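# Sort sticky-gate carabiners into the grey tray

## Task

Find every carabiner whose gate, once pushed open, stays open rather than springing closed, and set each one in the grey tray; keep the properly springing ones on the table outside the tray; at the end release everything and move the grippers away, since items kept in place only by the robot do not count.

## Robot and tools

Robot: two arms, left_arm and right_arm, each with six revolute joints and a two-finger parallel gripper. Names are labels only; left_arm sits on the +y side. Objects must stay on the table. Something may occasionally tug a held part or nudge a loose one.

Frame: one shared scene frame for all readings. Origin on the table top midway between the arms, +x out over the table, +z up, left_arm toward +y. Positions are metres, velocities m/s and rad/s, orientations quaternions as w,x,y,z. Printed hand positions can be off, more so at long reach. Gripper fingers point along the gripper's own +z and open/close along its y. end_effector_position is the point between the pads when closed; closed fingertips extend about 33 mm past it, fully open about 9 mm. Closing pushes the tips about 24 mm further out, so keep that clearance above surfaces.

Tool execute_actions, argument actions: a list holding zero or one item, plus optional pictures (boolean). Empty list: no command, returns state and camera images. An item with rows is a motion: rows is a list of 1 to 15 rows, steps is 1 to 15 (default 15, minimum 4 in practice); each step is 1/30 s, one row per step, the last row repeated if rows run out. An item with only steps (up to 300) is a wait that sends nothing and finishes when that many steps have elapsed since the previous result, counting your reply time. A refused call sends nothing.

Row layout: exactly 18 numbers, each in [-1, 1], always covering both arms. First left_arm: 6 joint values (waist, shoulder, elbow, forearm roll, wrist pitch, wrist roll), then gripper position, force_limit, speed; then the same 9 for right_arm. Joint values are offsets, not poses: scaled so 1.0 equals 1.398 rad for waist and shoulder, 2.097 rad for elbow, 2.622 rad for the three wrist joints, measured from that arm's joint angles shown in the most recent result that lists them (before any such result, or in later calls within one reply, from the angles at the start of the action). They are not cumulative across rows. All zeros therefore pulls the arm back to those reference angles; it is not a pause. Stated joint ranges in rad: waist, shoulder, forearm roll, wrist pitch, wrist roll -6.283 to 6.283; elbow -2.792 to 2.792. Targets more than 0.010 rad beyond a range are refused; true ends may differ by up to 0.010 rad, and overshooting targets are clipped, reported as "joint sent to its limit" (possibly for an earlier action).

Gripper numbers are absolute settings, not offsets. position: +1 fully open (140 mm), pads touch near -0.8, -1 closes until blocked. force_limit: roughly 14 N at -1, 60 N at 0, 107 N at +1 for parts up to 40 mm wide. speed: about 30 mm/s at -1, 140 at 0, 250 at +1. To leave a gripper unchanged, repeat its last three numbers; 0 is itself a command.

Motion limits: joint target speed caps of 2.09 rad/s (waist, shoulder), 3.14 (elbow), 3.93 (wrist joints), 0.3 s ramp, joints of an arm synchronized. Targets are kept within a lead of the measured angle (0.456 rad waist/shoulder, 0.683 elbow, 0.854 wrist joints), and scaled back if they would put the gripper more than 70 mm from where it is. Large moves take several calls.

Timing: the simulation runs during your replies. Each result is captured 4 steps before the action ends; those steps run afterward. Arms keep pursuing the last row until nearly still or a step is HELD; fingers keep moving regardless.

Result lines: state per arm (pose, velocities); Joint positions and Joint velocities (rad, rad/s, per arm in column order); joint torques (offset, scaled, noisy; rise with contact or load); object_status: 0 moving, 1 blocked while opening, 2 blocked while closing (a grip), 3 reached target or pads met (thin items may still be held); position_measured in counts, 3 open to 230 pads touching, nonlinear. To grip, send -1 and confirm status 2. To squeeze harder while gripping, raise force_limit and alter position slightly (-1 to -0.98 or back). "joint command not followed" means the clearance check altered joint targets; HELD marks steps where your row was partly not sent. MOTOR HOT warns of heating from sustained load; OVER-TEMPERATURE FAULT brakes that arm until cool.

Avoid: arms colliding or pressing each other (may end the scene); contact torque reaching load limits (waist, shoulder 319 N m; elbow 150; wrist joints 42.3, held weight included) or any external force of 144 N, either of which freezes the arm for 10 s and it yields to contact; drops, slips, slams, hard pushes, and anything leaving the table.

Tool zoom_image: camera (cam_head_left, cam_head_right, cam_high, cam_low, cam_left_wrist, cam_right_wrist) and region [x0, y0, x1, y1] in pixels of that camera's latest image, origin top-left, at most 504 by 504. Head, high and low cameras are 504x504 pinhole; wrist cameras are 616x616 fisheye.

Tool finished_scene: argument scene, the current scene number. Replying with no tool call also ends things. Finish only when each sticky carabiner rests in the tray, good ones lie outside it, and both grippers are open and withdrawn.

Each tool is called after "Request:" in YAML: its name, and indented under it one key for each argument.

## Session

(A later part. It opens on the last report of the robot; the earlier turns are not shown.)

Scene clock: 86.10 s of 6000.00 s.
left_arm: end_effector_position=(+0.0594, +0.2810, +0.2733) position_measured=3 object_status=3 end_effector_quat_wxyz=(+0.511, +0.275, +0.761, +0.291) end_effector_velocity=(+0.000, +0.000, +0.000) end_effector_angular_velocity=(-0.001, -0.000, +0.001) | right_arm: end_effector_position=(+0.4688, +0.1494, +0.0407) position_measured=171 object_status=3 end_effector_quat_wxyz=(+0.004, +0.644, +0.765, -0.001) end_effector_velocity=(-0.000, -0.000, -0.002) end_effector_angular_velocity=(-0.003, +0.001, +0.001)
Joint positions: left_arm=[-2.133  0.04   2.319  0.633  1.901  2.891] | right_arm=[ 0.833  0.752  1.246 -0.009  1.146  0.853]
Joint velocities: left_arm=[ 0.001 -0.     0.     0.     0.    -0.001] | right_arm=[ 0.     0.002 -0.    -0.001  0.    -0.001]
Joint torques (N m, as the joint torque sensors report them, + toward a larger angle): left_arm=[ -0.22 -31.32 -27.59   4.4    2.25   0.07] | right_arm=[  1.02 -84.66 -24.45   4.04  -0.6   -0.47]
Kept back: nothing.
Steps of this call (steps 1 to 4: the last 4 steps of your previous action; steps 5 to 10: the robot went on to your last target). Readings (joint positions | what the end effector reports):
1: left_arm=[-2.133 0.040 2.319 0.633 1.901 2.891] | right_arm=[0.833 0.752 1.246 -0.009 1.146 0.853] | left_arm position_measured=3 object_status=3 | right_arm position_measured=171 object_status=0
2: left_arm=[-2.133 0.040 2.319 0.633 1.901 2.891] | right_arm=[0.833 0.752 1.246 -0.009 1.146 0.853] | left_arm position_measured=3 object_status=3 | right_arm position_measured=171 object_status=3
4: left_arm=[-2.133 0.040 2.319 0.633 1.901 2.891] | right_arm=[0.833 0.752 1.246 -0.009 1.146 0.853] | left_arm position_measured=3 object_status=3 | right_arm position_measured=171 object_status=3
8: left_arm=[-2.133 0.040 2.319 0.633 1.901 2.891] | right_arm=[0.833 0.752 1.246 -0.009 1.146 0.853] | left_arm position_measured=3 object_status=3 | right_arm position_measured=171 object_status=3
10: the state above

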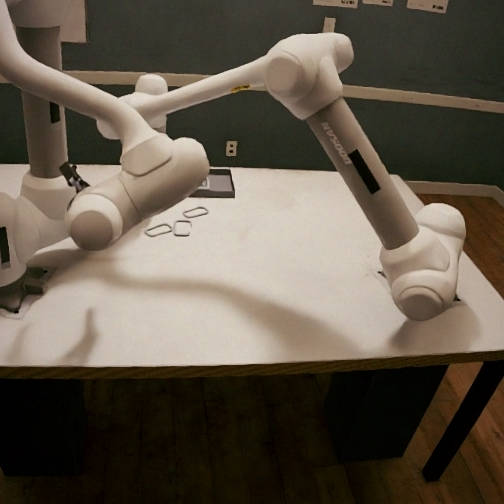

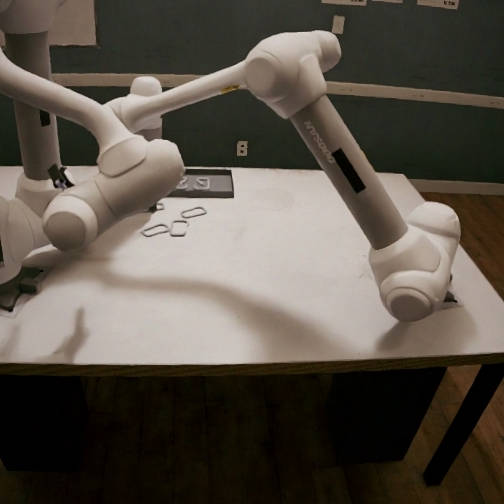

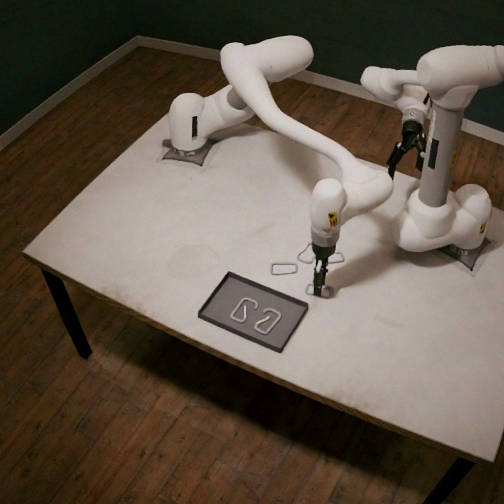

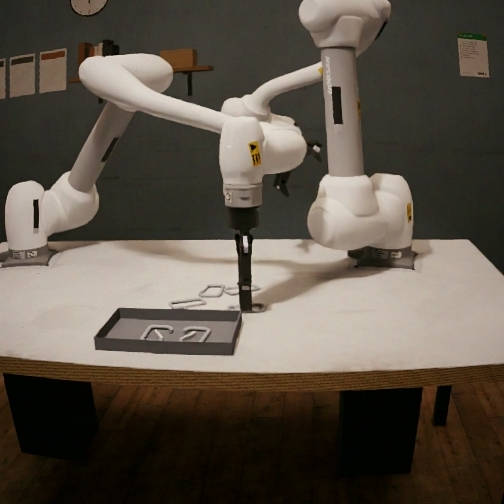

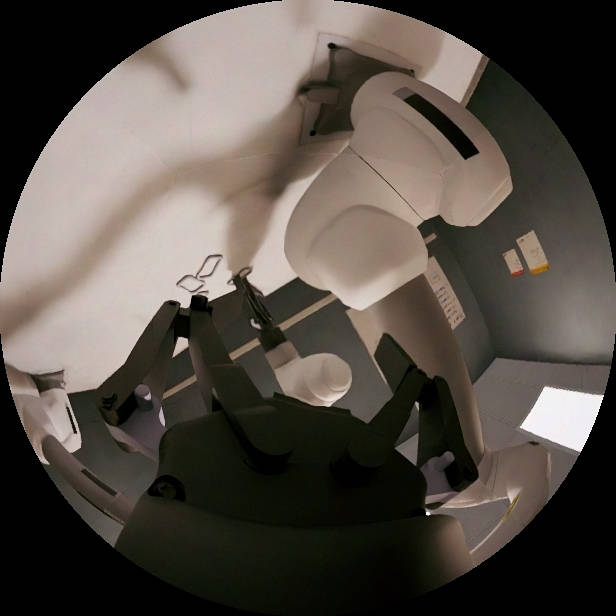

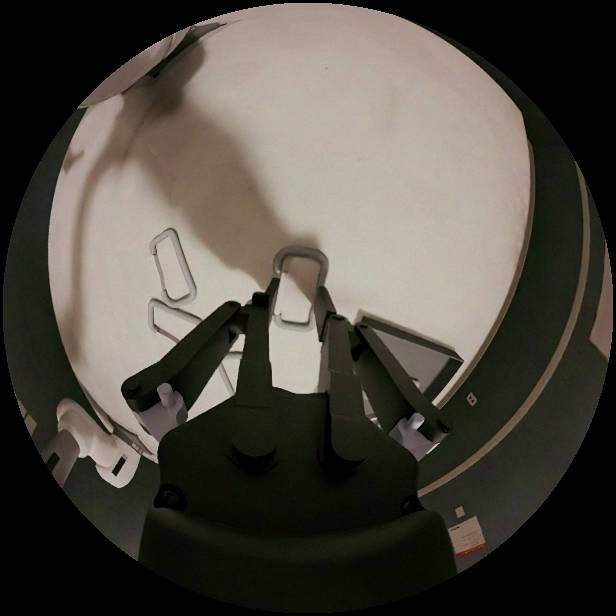

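Request:
execute_actions:
  actions:
    - {"rows":[[0,0,0,0,0,0,1,0,0,0,0,0,0,0,0,-0.05,-0.6,0],[0,0,0,0,0,0,1,0,0,0,0,0,0,0,0,-0.05,-0.6,0],[0,0,0,0,0,0,1,0,0,0,0,0,0,0,0,-0.05,-0.6,0],[0,0,0,0,0,0,1,0,0,0,0,0,0,0,0,-0.05,-0.6,0],[0,0,0,0,0,0,1,0,0,0,0,0,0,0,0,-0.05,-0.6,0],[0,0,0,0,0,0,1,0,0,0,0.0005,0.0002,0,-0.0005,0,-0.05,-0.6,0]],"steps":12}

Request:
execute_actions:
  actions:
    - {"rows":[[0,0,0,0,0,0,1,0,0,0,0,0,0,0,0,-0.3,-0.6,-0.6]],"steps":15}

Request:
execute_actions:
  actions:
    - {"steps":12}
  pictures: true

Request:
zoom_image:
  camera: "cam_right_wrist"
  region: [220,220,400,380]

Scene clock: 86.70 s of 6000.00 s.
left_arm: end_effector_position=(+0.0594, +0.2810, +0.2733) position_measured=3 object_status=3 end_effector_quat_wxyz=(+0.511, +0.275, +0.761, +0.291) end_effector_velocity=(+0.000, +0.000, +0.000) end_effector_angular_velocity=(+0.000, +0.001, +0.000) | right_arm: end_effector_position=(+0.4687, +0.1493, +0.0401) position_measured=135 object_status=0 end_effector_quat_wxyz=(+0.004, +0.644, +0.765, -0.001) end_effector_velocity=(+0.002, +0.004, -0.003) end_effector_angular_velocity=(+0.009, -0.005, +0.001)
Joint positions: left_arm=[-2.133  0.04   2.319  0.633  1.901  2.891] | right_arm=[ 0.833  0.753  1.246 -0.009  1.146  0.853]
Joint velocities: left_arm=[ 0.001 -0.001  0.    -0.    -0.     0.001] | right_arm=[ 0.001  0.003  0.     0.    -0.013 -0.001]
Joint torques (N m, as the joint torque sensors report them, + toward a larger angle): left_arm=[  0.44 -30.91 -27.74   4.3    2.29   0.05] | right_arm=[   3.42 -107.63  -35.63    3.95    0.2    -0.45]
Steps of this call (steps 1 to 10: the robot went on to your last target; steps 11 to 18: the first 8 steps of this action). Readings (joint positions | what the end effector reports):
11: left_arm=[-2.133 0.040 2.319 0.633 1.901 2.891] | right_arm=[0.833 0.753 1.246 -0.009 1.146 0.853] | left_arm position_measured=3 object_status=3 | right_arm position_measured=171 object_status=0
12: left_arm=[-2.133 0.040 2.319 0.633 1.901 2.891] | right_arm=[0.833 0.753 1.246 -0.009 1.146 0.853] | left_arm position_measured=3 object_status=3 | right_arm position_measured=168 object_status=0
14: left_arm=[-2.133 0.040 2.319 0.633 1.901 2.891] | right_arm=[0.833 0.753 1.246 -0.009 1.146 0.853] | left_arm position_measured=3 object_status=3 | right_arm position_measured=153 object_status=0
18: the state above

Scene clock: 87.20 s of 6000.00 s.
left_arm: end_effector_position=(+0.0594, +0.2810, +0.2733) position_measured=3 object_status=3 end_effector_quat_wxyz=(+0.511, +0.275, +0.761, +0.291) end_effector_velocity=(+0.000, +0.000, -0.000) end_effector_angular_velocity=(-0.001, -0.001, +0.003) | right_arm: end_effector_position=(+0.4689, +0.1497, +0.0402) position_measured=167 object_status=0 end_effector_quat_wxyz=(+0.004, +0.644, +0.765, -0.000) end_effector_velocity=(-0.000, -0.000, +0.001) end_effector_angular_velocity=(+0.000, +0.000, -0.000)
Joint positions: left_arm=[-2.133  0.04   2.319  0.633  1.901  2.891] | right_arm=[ 0.833  0.753  1.246 -0.009  1.145  0.853]
Joint velocities: left_arm=[ 0.002  0.001 -0.    -0.001 -0.    -0.002] | right_arm=[ 0.    -0.001  0.     0.001  0.     0.   ]
Joint torques (N m, as the joint torque sensors report them, + toward a larger angle): left_arm=[  0.05 -31.43 -28.1    4.37   2.24  -0.01] | right_arm=[ -4.73 -59.75 -13.34   1.13  -2.71  -0.33]
Steps of this call (steps 1 to 4: the last 4 steps of your previous action; steps 5 to 15: the first 11 steps of this action, its rows measured from where the robot was after step 4). Readings (joint positions | what the end effector reports):
4: left_arm=[-2.133 0.040 2.319 0.633 1.901 2.891] | right_arm=[0.833 0.753 1.246 -0.009 1.145 0.853] | left_arm position_measured=3 object_status=3 | right_arm position_measured=135 object_status=0
5: left_arm=[-2.133 0.040 2.319 0.633 1.901 2.891] | right_arm=[0.833 0.753 1.246 -0.009 1.145 0.853] | left_arm position_measured=3 object_status=3 | right_arm position_measured=135 object_status=0
6: left_arm=[-2.133 0.040 2.319 0.633 1.901 2.891] | right_arm=[0.833 0.753 1.246 -0.009 1.145 0.853] | left_arm position_measured=3 object_status=3 | right_arm position_measured=137 object_status=0
8: left_arm=[-2.133 0.040 2.319 0.633 1.901 2.891] | right_arm=[0.833 0.753 1.246 -0.009 1.145 0.853] | left_arm position_measured=3 object_status=3 | right_arm position_measured=145 object_status=0
12: left_arm=[-2.133 0.040 2.319 0.633 1.901 2.891] | right_arm=[0.833 0.753 1.246 -0.009 1.145 0.853] | left_arm position_measured=3 object_status=3 | right_arm position_measured=161 object_status=0
15: the state above

Scene clock: 87.60 s of 6000.00 s.
left_arm: end_effector_position=(+0.0594, +0.2810, +0.2733) position_measured=3 object_status=3 end_effector_quat_wxyz=(+0.511, +0.275, +0.761, +0.291) end_effector_velocity=(-0.000, -0.000, -0.000) end_effector_angular_velocity=(+0.001, -0.000, -0.001) | right_arm: end_effector_position=(+0.4688, +0.1496, +0.0400) position_measured=167 object_status=3 end_effector_quat_wxyz=(+0.004, +0.644, +0.765, -0.001) end_effector_velocity=(+0.001, +0.001, +0.003) end_effector_angular_velocity=(+0.003, -0.003, -0.000)
Joint positions: left_arm=[-2.133  0.04   2.319  0.633  1.901  2.891] | right_arm=[ 0.833  0.753  1.246 -0.009  1.145  0.853]
Joint velocities: left_arm=[-0.001  0.     0.     0.     0.     0.   ] | right_arm=[ 0.    -0.003 -0.001 -0.001 -0.     0.001]
Joint torques (N m, as the joint torque sensors report them, + toward a larger angle): left_arm=[ -0.6  -31.26 -27.4    4.35   2.22  -0.05] | right_arm=[ -2.95 -52.22  -6.82   1.47  -0.31  -0.33]
Kept back: nothing.
Steps of this call (steps 1 to 4: the last 4 steps of your previous action; steps 5 to 12: the robot went on to your last target). Readings (joint positions | what the end effector reports):
1: left_arm=[-2.133 0.040 2.319 0.633 1.901 2.891] | right_arm=[0.833 0.753 1.246 -0.009 1.145 0.853] | left_arm position_measured=3 object_status=3 | right_arm position_measured=167 object_status=0
2: left_arm=[-2.133 0.040 2.319 0.633 1.901 2.891] | right_arm=[0.833 0.753 1.246 -0.009 1.145 0.853] | left_arm position_measured=3 object_status=3 | right_arm position_measured=167 object_status=0
4: left_arm=[-2.133 0.040 2.319 0.633 1.901 2.891] | right_arm=[0.833 0.753 1.246 -0.009 1.145 0.853] | left_arm position_measured=3 object_status=3 | right_arm position_measured=167 object_status=3
8: left_arm=[-2.133 0.040 2.319 0.633 1.901 2.891] | right_arm=[0.833 0.753 1.246 -0.009 1.145 0.853] | left_arm position_measured=3 object_status=3 | right_arm position_measured=167 object_status=3
12: the state above

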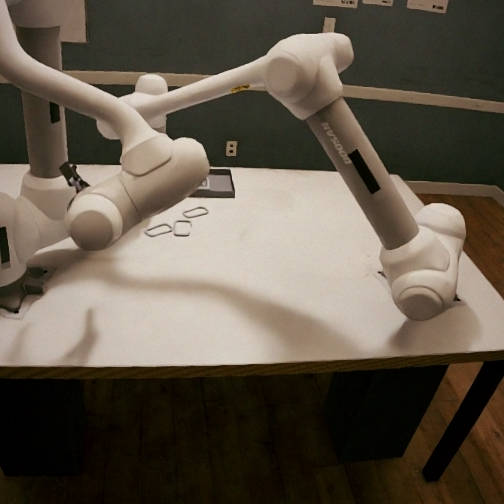

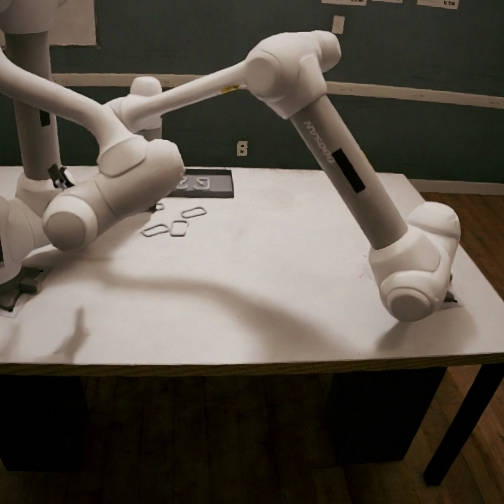

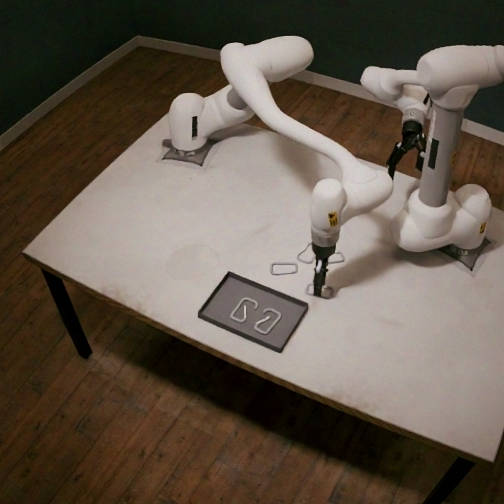

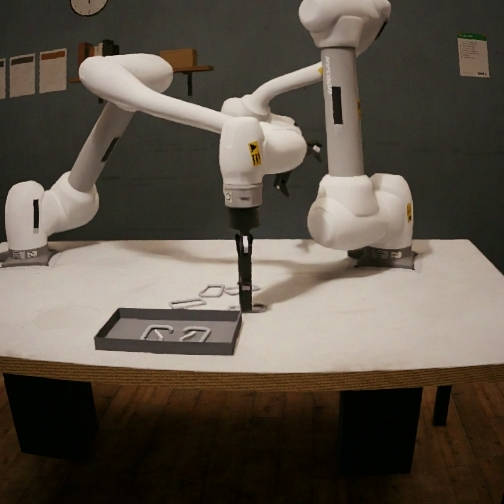

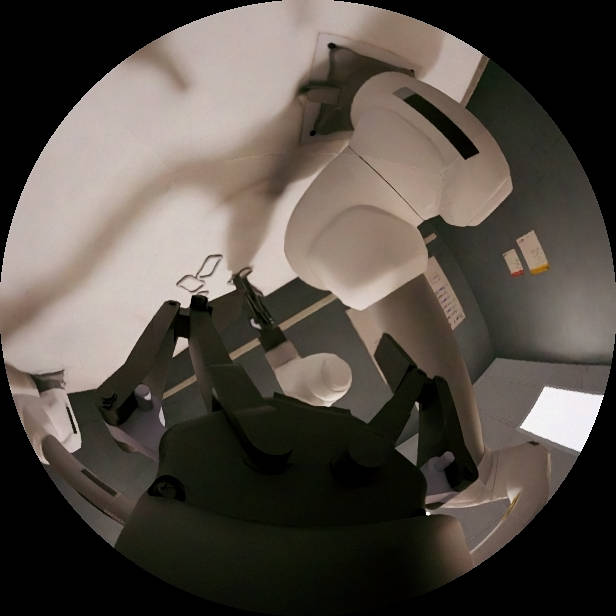

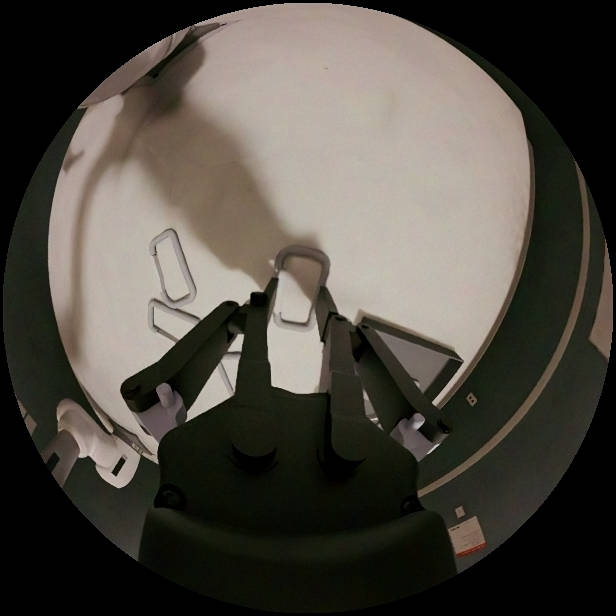

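Region (220, 220, 400, 380) of cam_right_wrist's 616x616 image, scaled by 2.800, with more detail than that image has.

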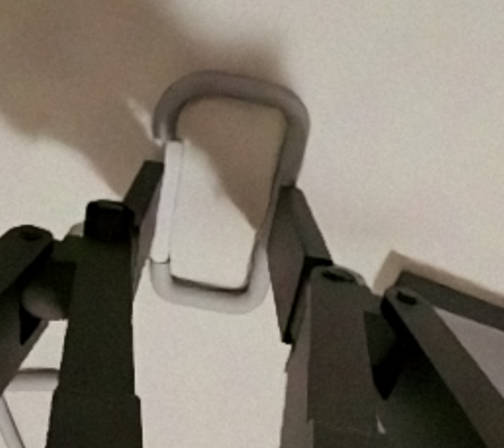

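Request:
execute_actions:
  actions:
    - {"rows":[[0,0,0,0,0,0,1,0,0,0,-0.0006,-0.0002,0,0.0006,0,-0.36,-0.6,-0.9]],"steps":15}

Request:
execute_actions:
  actions:
    - {"rows":[[0,0,0,0,0,0,1,0,0,0,-0.0005,-0.0002,0,0.0005,0,-0.42,-0.6,-0.9]],"steps":15}

Request:
execute_actions:
  actions:
    - {"steps":10}
  pictures: true

Request:
zoom_image:
  camera: "cam_right_wrist"
  region: [220,220,400,380]

Scene clock: 88.17 s of 6000.00 s.
left_arm: end_effector_position=(+0.0594, +0.2810, +0.2733) position_measured=3 object_status=3 end_effector_quat_wxyz=(+0.511, +0.275, +0.761, +0.291) end_effector_velocity=(-0.000, -0.000, -0.000) end_effector_angular_velocity=(-0.000, -0.000, -0.001) | right_arm: end_effector_position=(+0.4687, +0.1493, +0.0408) position_measured=174 object_status=3 end_effector_quat_wxyz=(+0.004, +0.644, +0.765, -0.001) end_effector_velocity=(+0.001, -0.000, +0.001) end_effector_angular_velocity=(+0.001, -0.001, -0.001)
Joint positions: left_arm=[-2.133  0.04   2.319  0.633  1.901  2.891] | right_arm=[ 0.833  0.752  1.246 -0.009  1.146  0.853]
Joint velocities: left_arm=[-0.002  0.     0.    -0.    -0.    -0.001] | right_arm=[-0.001 -0.001 -0.001 -0.     0.    -0.   ]
Joint torques (N m, as the joint torque sensors report them, + toward a larger angle): left_arm=[ -0.01 -30.66 -27.48   4.33   2.22  -0.03] | right_arm=[ -1.75 -72.32 -16.96   2.19  -1.16  -0.26]
Steps of this call (steps 1 to 6: the robot went on to your last target; steps 7 to 17: the first 11 steps of this action). Readings (joint positions | what the end effector reports):
7: left_arm=[-2.133 0.040 2.319 0.633 1.901 2.891] | right_arm=[0.833 0.753 1.246 -0.009 1.145 0.853] | left_arm position_measured=3 object_status=3 | right_arm position_measured=167 object_status=0
8: left_arm=[-2.133 0.040 2.319 0.633 1.901 2.891] | right_arm=[0.833 0.753 1.246 -0.009 1.145 0.853] | left_arm position_measured=3 object_status=3 | right_arm position_measured=168 object_status=0
10: left_arm=[-2.133 0.040 2.319 0.633 1.901 2.891] | right_arm=[0.833 0.753 1.246 -0.009 1.146 0.853] | left_arm position_measured=3 object_status=3 | right_arm position_measured=172 object_status=0
14: left_arm=[-2.133 0.040 2.319 0.633 1.901 2.891] | right_arm=[0.833 0.752 1.246 -0.009 1.146 0.853] | left_arm position_measured=3 object_status=3 | right_arm position_measured=174 object_status=0
17: the state above

Scene clock: 88.67 s of 6000.00 s.
left_arm: end_effector_position=(+0.0594, +0.2810, +0.2733) position_measured=3 object_status=3 end_effector_quat_wxyz=(+0.511, +0.275, +0.761, +0.291) end_effector_velocity=(+0.000, -0.000, +0.000) end_effector_angular_velocity=(-0.002, +0.001, +0.000) | right_arm: end_effector_position=(+0.4686, +0.1492, +0.0416) position_measured=182 object_status=3 end_effector_quat_wxyz=(+0.004, +0.644, +0.765, -0.001) end_effector_velocity=(+0.000, +0.000, +0.002) end_effector_angular_velocity=(+0.002, -0.001, -0.000)
Joint positions: left_arm=[-2.133  0.04   2.319  0.633  1.901  2.891] | right_arm=[ 0.833  0.752  1.246 -0.009  1.148  0.853]
Joint velocities: left_arm=[ 0.001 -0.001 -0.     0.001 -0.    -0.001] | right_arm=[ 0.    -0.002 -0.001  0.     0.     0.   ]
Joint torques (N m, as the joint torque sensors report them, + toward a larger angle): left_arm=[ -0.5  -30.96 -27.72   4.33   2.3   -0.09] | right_arm=[  0.43 -98.42 -29.37   2.88   0.09  -0.28]
Steps of this call (steps 1 to 4: the last 4 steps of your previous action; steps 5 to 15: the first 11 steps of this action, its rows measured from where the robot was after step 4). Readings (joint positions | what the end effector reports):
4: left_arm=[-2.133 0.040 2.319 0.633 1.901 2.891] | right_arm=[0.833 0.752 1.246 -0.009 1.146 0.853] | left_arm position_measured=3 object_status=3 | right_arm position_measured=174 object_status=3
5: left_arm=[-2.133 0.040 2.319 0.633 1.901 2.891] | right_arm=[0.833 0.752 1.246 -0.009 1.146 0.853] | left_arm position_measured=3 object_status=3 | right_arm position_measured=174 object_status=0
6: left_arm=[-2.133 0.040 2.319 0.633 1.901 2.891] | right_arm=[0.833 0.752 1.246 -0.009 1.147 0.853] | left_arm position_measured=3 object_status=3 | right_arm position_measured=175 object_status=0
8: left_arm=[-2.133 0.040 2.319 0.633 1.901 2.891] | right_arm=[0.833 0.752 1.246 -0.009 1.147 0.853] | left_arm position_measured=3 object_status=3 | right_arm position_measured=179 object_status=0
12: left_arm=[-2.133 0.040 2.319 0.633 1.901 2.891] | right_arm=[0.833 0.752 1.246 -0.009 1.148 0.853] | left_arm position_measured=3 object_status=3 | right_arm position_measured=182 object_status=0
15: the state above

Scene clock: 89.00 s of 6000.00 s.
left_arm: end_effector_position=(+0.0594, +0.2810, +0.2733) position_measured=3 object_status=3 end_effector_quat_wxyz=(+0.511, +0.275, +0.761, +0.291) end_effector_velocity=(+0.000, +0.000, +0.000) end_effector_angular_velocity=(-0.001, +0.001, +0.001) | right_arm: end_effector_position=(+0.4686, +0.1492, +0.0417) position_measured=182 object_status=3 end_effector_quat_wxyz=(+0.004, +0.644, +0.765, -0.001) end_effector_velocity=(-0.000, +0.000, +0.001) end_effector_angular_velocity=(+0.001, -0.001, -0.000)
Joint positions: left_arm=[-2.133  0.04   2.319  0.633  1.901  2.891] | right_arm=[ 0.833  0.752  1.246 -0.009  1.148  0.853]
Joint velocities: left_arm=[ 0.001 -0.001  0.    -0.001  0.    -0.001] | right_arm=[ 0.    -0.001  0.    -0.     0.     0.001]
Joint torques (N m, as the joint torque sensors report them, + toward a larger angle): left_arm=[ -0.42 -31.44 -27.69   4.29   2.32   0.07] | right_arm=[   0.33 -102.58  -31.92    3.26   -0.19   -0.49]
Kept back: nothing.
Steps of this call (steps 1 to 4: the last 4 steps of your previous action; steps 5 to 10: the robot went on to your last target). Readings (joint positions | what the end effector reports):
1: left_arm=[-2.133 0.040 2.319 0.633 1.901 2.891] | right_arm=[0.833 0.752 1.246 -0.009 1.148 0.853] | left_arm position_measured=3 object_status=3 | right_arm position_measured=182 object_status=3
2: left_arm=[-2.133 0.040 2.319 0.633 1.901 2.891] | right_arm=[0.833 0.752 1.246 -0.009 1.148 0.853] | left_arm position_measured=3 object_status=3 | right_arm position_measured=182 object_status=3
4: left_arm=[-2.133 0.040 2.319 0.633 1.901 2.891] | right_arm=[0.833 0.752 1.246 -0.009 1.148 0.853] | left_arm position_measured=3 object_status=3 | right_arm position_measured=182 object_status=3
8: left_arm=[-2.133 0.040 2.319 0.633 1.901 2.891] | right_arm=[0.833 0.752 1.246 -0.009 1.148 0.853] | left_arm position_measured=3 object_status=3 | right_arm position_measured=182 object_status=3
10: the state above

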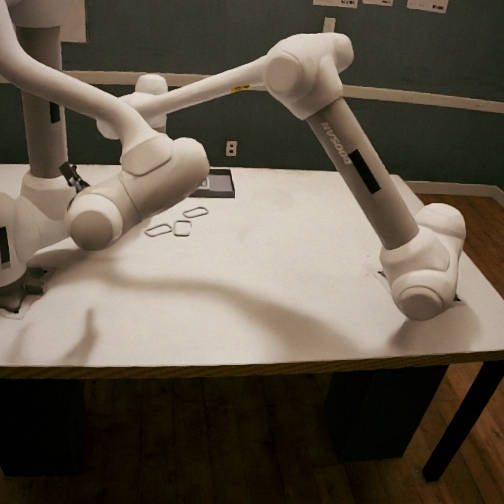

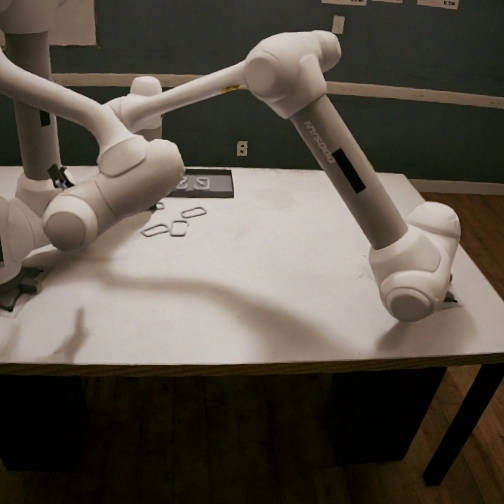

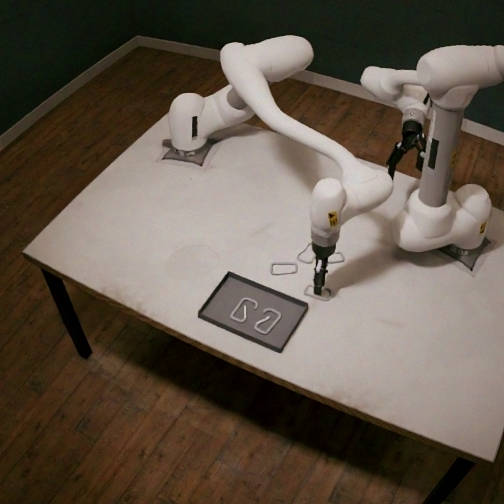

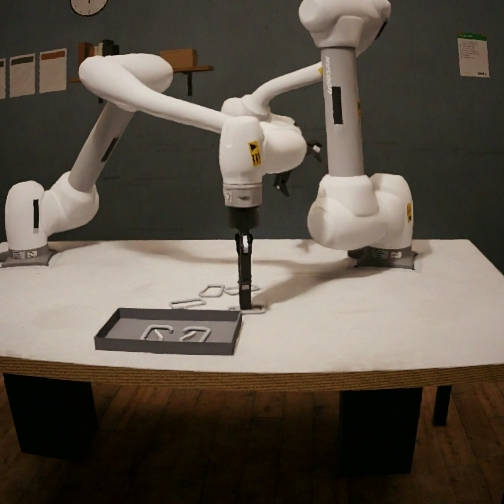

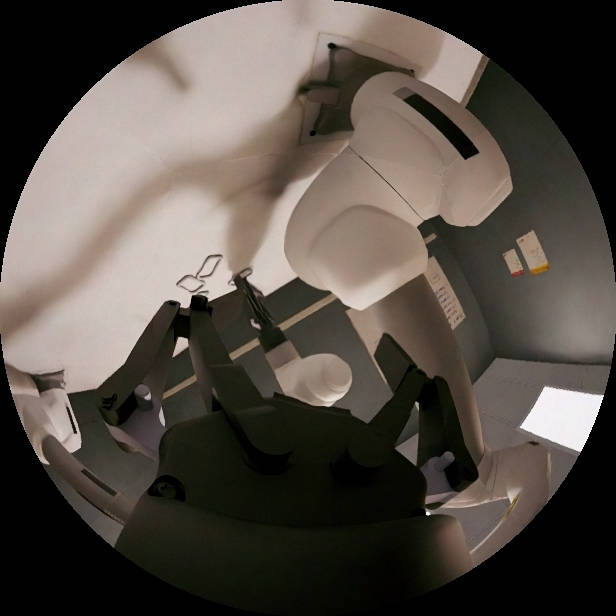

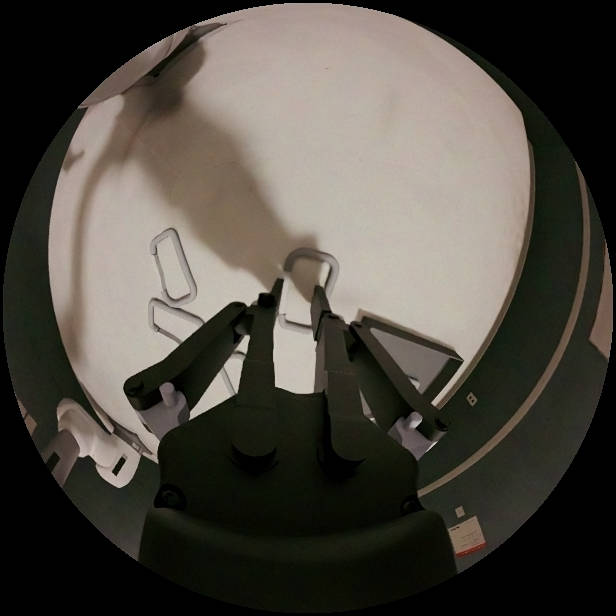

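Region (220, 220, 400, 380) of cam_right_wrist's 616x616 image, scaled by 2.800, with more detail than that image has.

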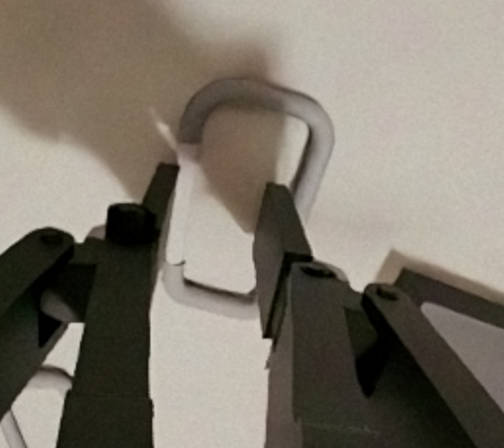

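Request:
execute_actions:
  actions:
    - {"rows":[[0,0,0,0,0,0,1,0,0,0,-0.002,-0.001,0,0.002,0,0.15,-0.6,0],[0,0,0,0,0,0,1,0,0,0,-0.002,-0.001,0,0.002,0,0.15,-0.6,0],[0,0,0,0,0,0,1,0,0,0,-0.002,-0.001,0,0.002,0,0.15,-0.6,0],[0,0,0,0,0,0,1,0,0,0,-0.002,-0.001,0,0.002,0,0.15,-0.6,0],[0,0,0,0,0,0,1,0,0,0,-0.002,-0.001,0,0.002,0,0.15,-0.6,0],[0,0,0,0,0,0,1,0,0,0,-0.002,-0.001,0,0.002,0,0.15,-0.6,0],[0,0,0,0,0,0,1,0,0,0,-0.002,-0.001,0,0.002,0,0.15,-0.6,0],[0,0,0,0,0,0,1,0,0,0,-0.002,-0.001,0,0.002,0,0.15,-0.6,0],[0,0,0,0,0,0,1,0,0,-0.004,0.0066,-0.0066,0,0.0018,0.015,0.15,-0.6,0]],"steps":15}

Request:
execute_actions:
  actions:
    - {"steps":12}
  pictures: true

Request:
zoom_image:
  camera: "cam_right_wrist"
  region: [220,220,400,380]

Scene clock: 89.87 s of 6000.00 s.
left_arm: end_effector_position=(+0.0594, +0.2810, +0.2733) position_measured=3 object_status=3 end_effector_quat_wxyz=(+0.511, +0.275, +0.761, +0.291) end_effector_velocity=(-0.000, +0.000, -0.000) end_effector_angular_velocity=(+0.002, -0.000, +0.000) | right_arm: end_effector_position=(+0.4714, +0.1503, +0.0438) position_measured=112 object_status=0 end_effector_quat_wxyz=(+0.004, +0.651, +0.759, -0.001) end_effector_velocity=(+0.063, +0.010, -0.053) end_effector_angular_velocity=(-0.011, +0.005, -0.378)
Joint positions: left_arm=[-2.133  0.04   2.319  0.633  1.901  2.891] | right_arm=[ 0.831  0.754  1.238 -0.009  1.153  0.87 ]
Joint velocities: left_arm=[ 0.     0.001 -0.    -0.001  0.     0.001] | right_arm=[-0.052  0.107 -0.092 -0.001 -0.     0.327]
Joint torques (N m, as the joint torque sensors report them, + toward a larger angle): left_arm=[  0.08 -31.59 -27.76   4.37   2.18   0.02] | right_arm=[ -5.12 -91.09 -28.34   2.94   0.06  -0.01]
Steps of this call (steps 1 to 15: the robot went on to your last target; steps 16 to 26: the first 11 steps of this action). Readings (joint positions | what the end effector reports):
16: left_arm=[-2.133 0.040 2.319 0.633 1.901 2.891] | right_arm=[0.833 0.752 1.246 -0.009 1.148 0.853] | left_arm position_measured=3 object_status=3 | right_arm position_measured=182 object_status=0
17: left_arm=[-2.133 0.040 2.319 0.633 1.901 2.891] | right_arm=[0.833 0.751 1.245 -0.009 1.149 0.853] | left_arm position_measured=3 object_status=3 | right_arm position_measured=179 object_status=0
19: left_arm=[-2.133 0.040 2.319 0.633 1.901 2.891] | right_arm=[0.833 0.750 1.244 -0.009 1.151 0.853] | left_arm position_measured=3 object_status=3 | right_arm position_measured=164 object_status=0
23: left_arm=[-2.133 0.040 2.319 0.633 1.901 2.891] | right_arm=[0.833 0.749 1.244 -0.009 1.153 0.853] | left_arm position_measured=3 object_status=3 | right_arm position_measured=134 object_status=0
26: the state above

Scene clock: 90.27 s of 6000.00 s.
left_arm: end_effector_position=(+0.0594, +0.2810, +0.2733) position_measured=3 object_status=3 end_effector_quat_wxyz=(+0.511, +0.275, +0.761, +0.291) end_effector_velocity=(-0.000, +0.000, -0.000) end_effector_angular_velocity=(+0.001, +0.001, +0.000) | right_arm: end_effector_position=(+0.4758, +0.1511, +0.0402) position_measured=110 object_status=3 end_effector_quat_wxyz=(+0.004, +0.661, +0.751, -0.001) end_effector_velocity=(+0.001, -0.000, -0.001) end_effector_angular_velocity=(-0.001, -0.000, +0.000)
Joint positions: left_arm=[-2.133  0.04   2.319  0.633  1.901  2.891] | right_arm=[ 0.827  0.761  1.232 -0.009  1.152  0.892]
Joint velocities: left_arm=[ 0.    -0.     0.    -0.001 -0.     0.001] | right_arm=[-0.001  0.001 -0.001 -0.001 -0.    -0.   ]
Joint torques (N m, as the joint torque sensors report them, + toward a larger angle): left_arm=[ -0.06 -31.   -27.72   4.34   2.23   0.07] | right_arm=[   2.65 -109.97  -36.34    4.01    0.24   -0.33]
Kept back: nothing.
Steps of this call (steps 1 to 4: the last 4 steps of your previous action; steps 5 to 12: the robot went on to your last target). Readings (joint positions | what the end effector reports):
1: left_arm=[-2.133 0.040 2.319 0.633 1.901 2.891] | right_arm=[0.829 0.757 1.236 -0.009 1.153 0.879] | left_arm position_measured=3 object_status=3 | right_arm position_measured=110 object_status=0
2: left_arm=[-2.133 0.040 2.319 0.633 1.901 2.891] | right_arm=[0.828 0.759 1.234 -0.009 1.153 0.885] | left_arm position_measured=3 object_status=3 | right_arm position_measured=110 object_status=0
4: left_arm=[-2.133 0.040 2.319 0.633 1.901 2.891] | right_arm=[0.828 0.760 1.232 -0.009 1.153 0.890] | left_arm position_measured=3 object_status=3 | right_arm position_measured=110 object_status=0
8: left_arm=[-2.133 0.040 2.319 0.633 1.901 2.891] | right_arm=[0.827 0.761 1.232 -0.009 1.152 0.892] | left_arm position_measured=3 object_status=3 | right_arm position_measured=110 object_status=3
12: the state above

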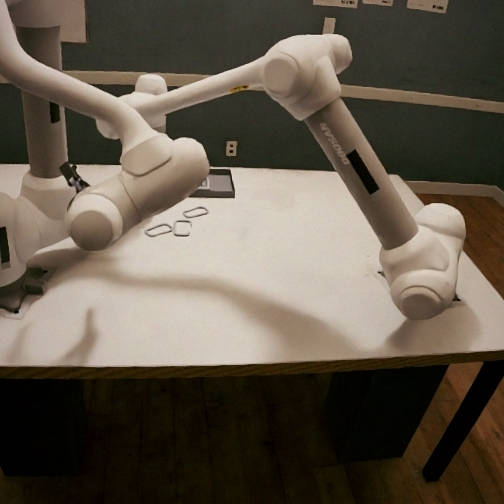

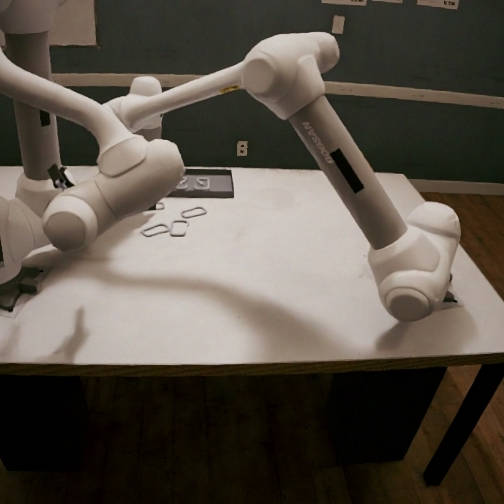

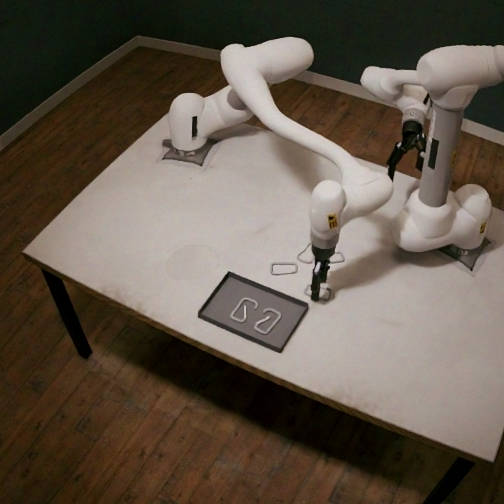

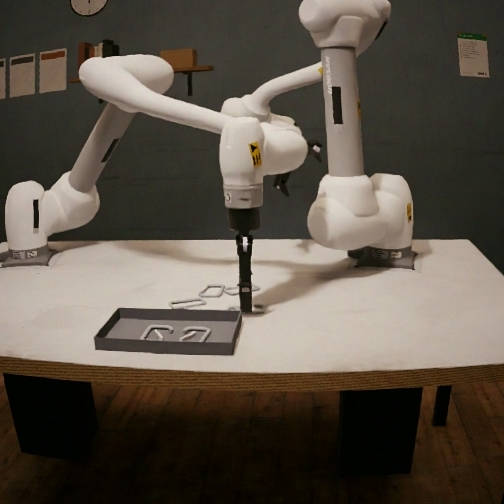

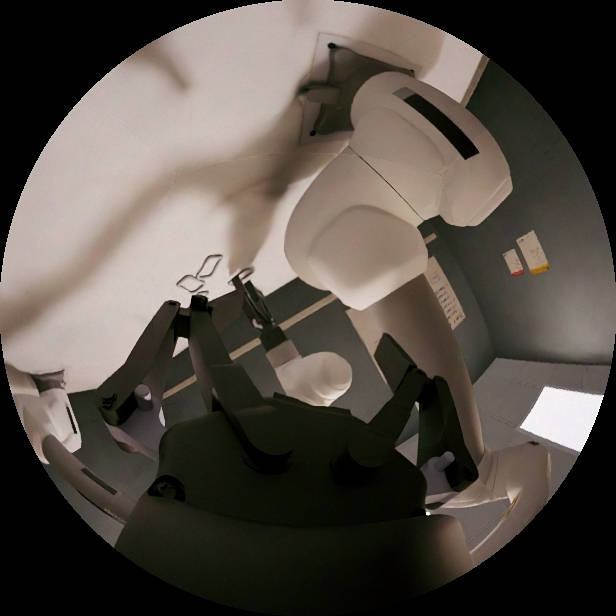

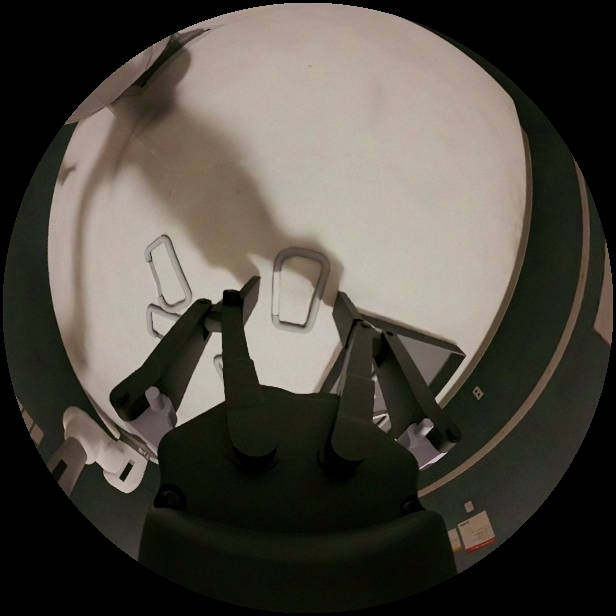

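Region (220, 220, 400, 380) of cam_right_wrist's 616x616 image, scaled by 2.800, with more detail than that image has.

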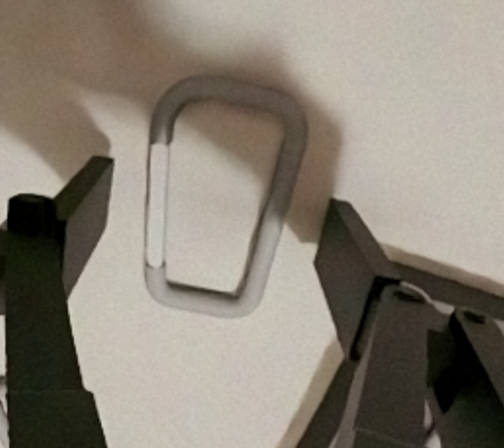

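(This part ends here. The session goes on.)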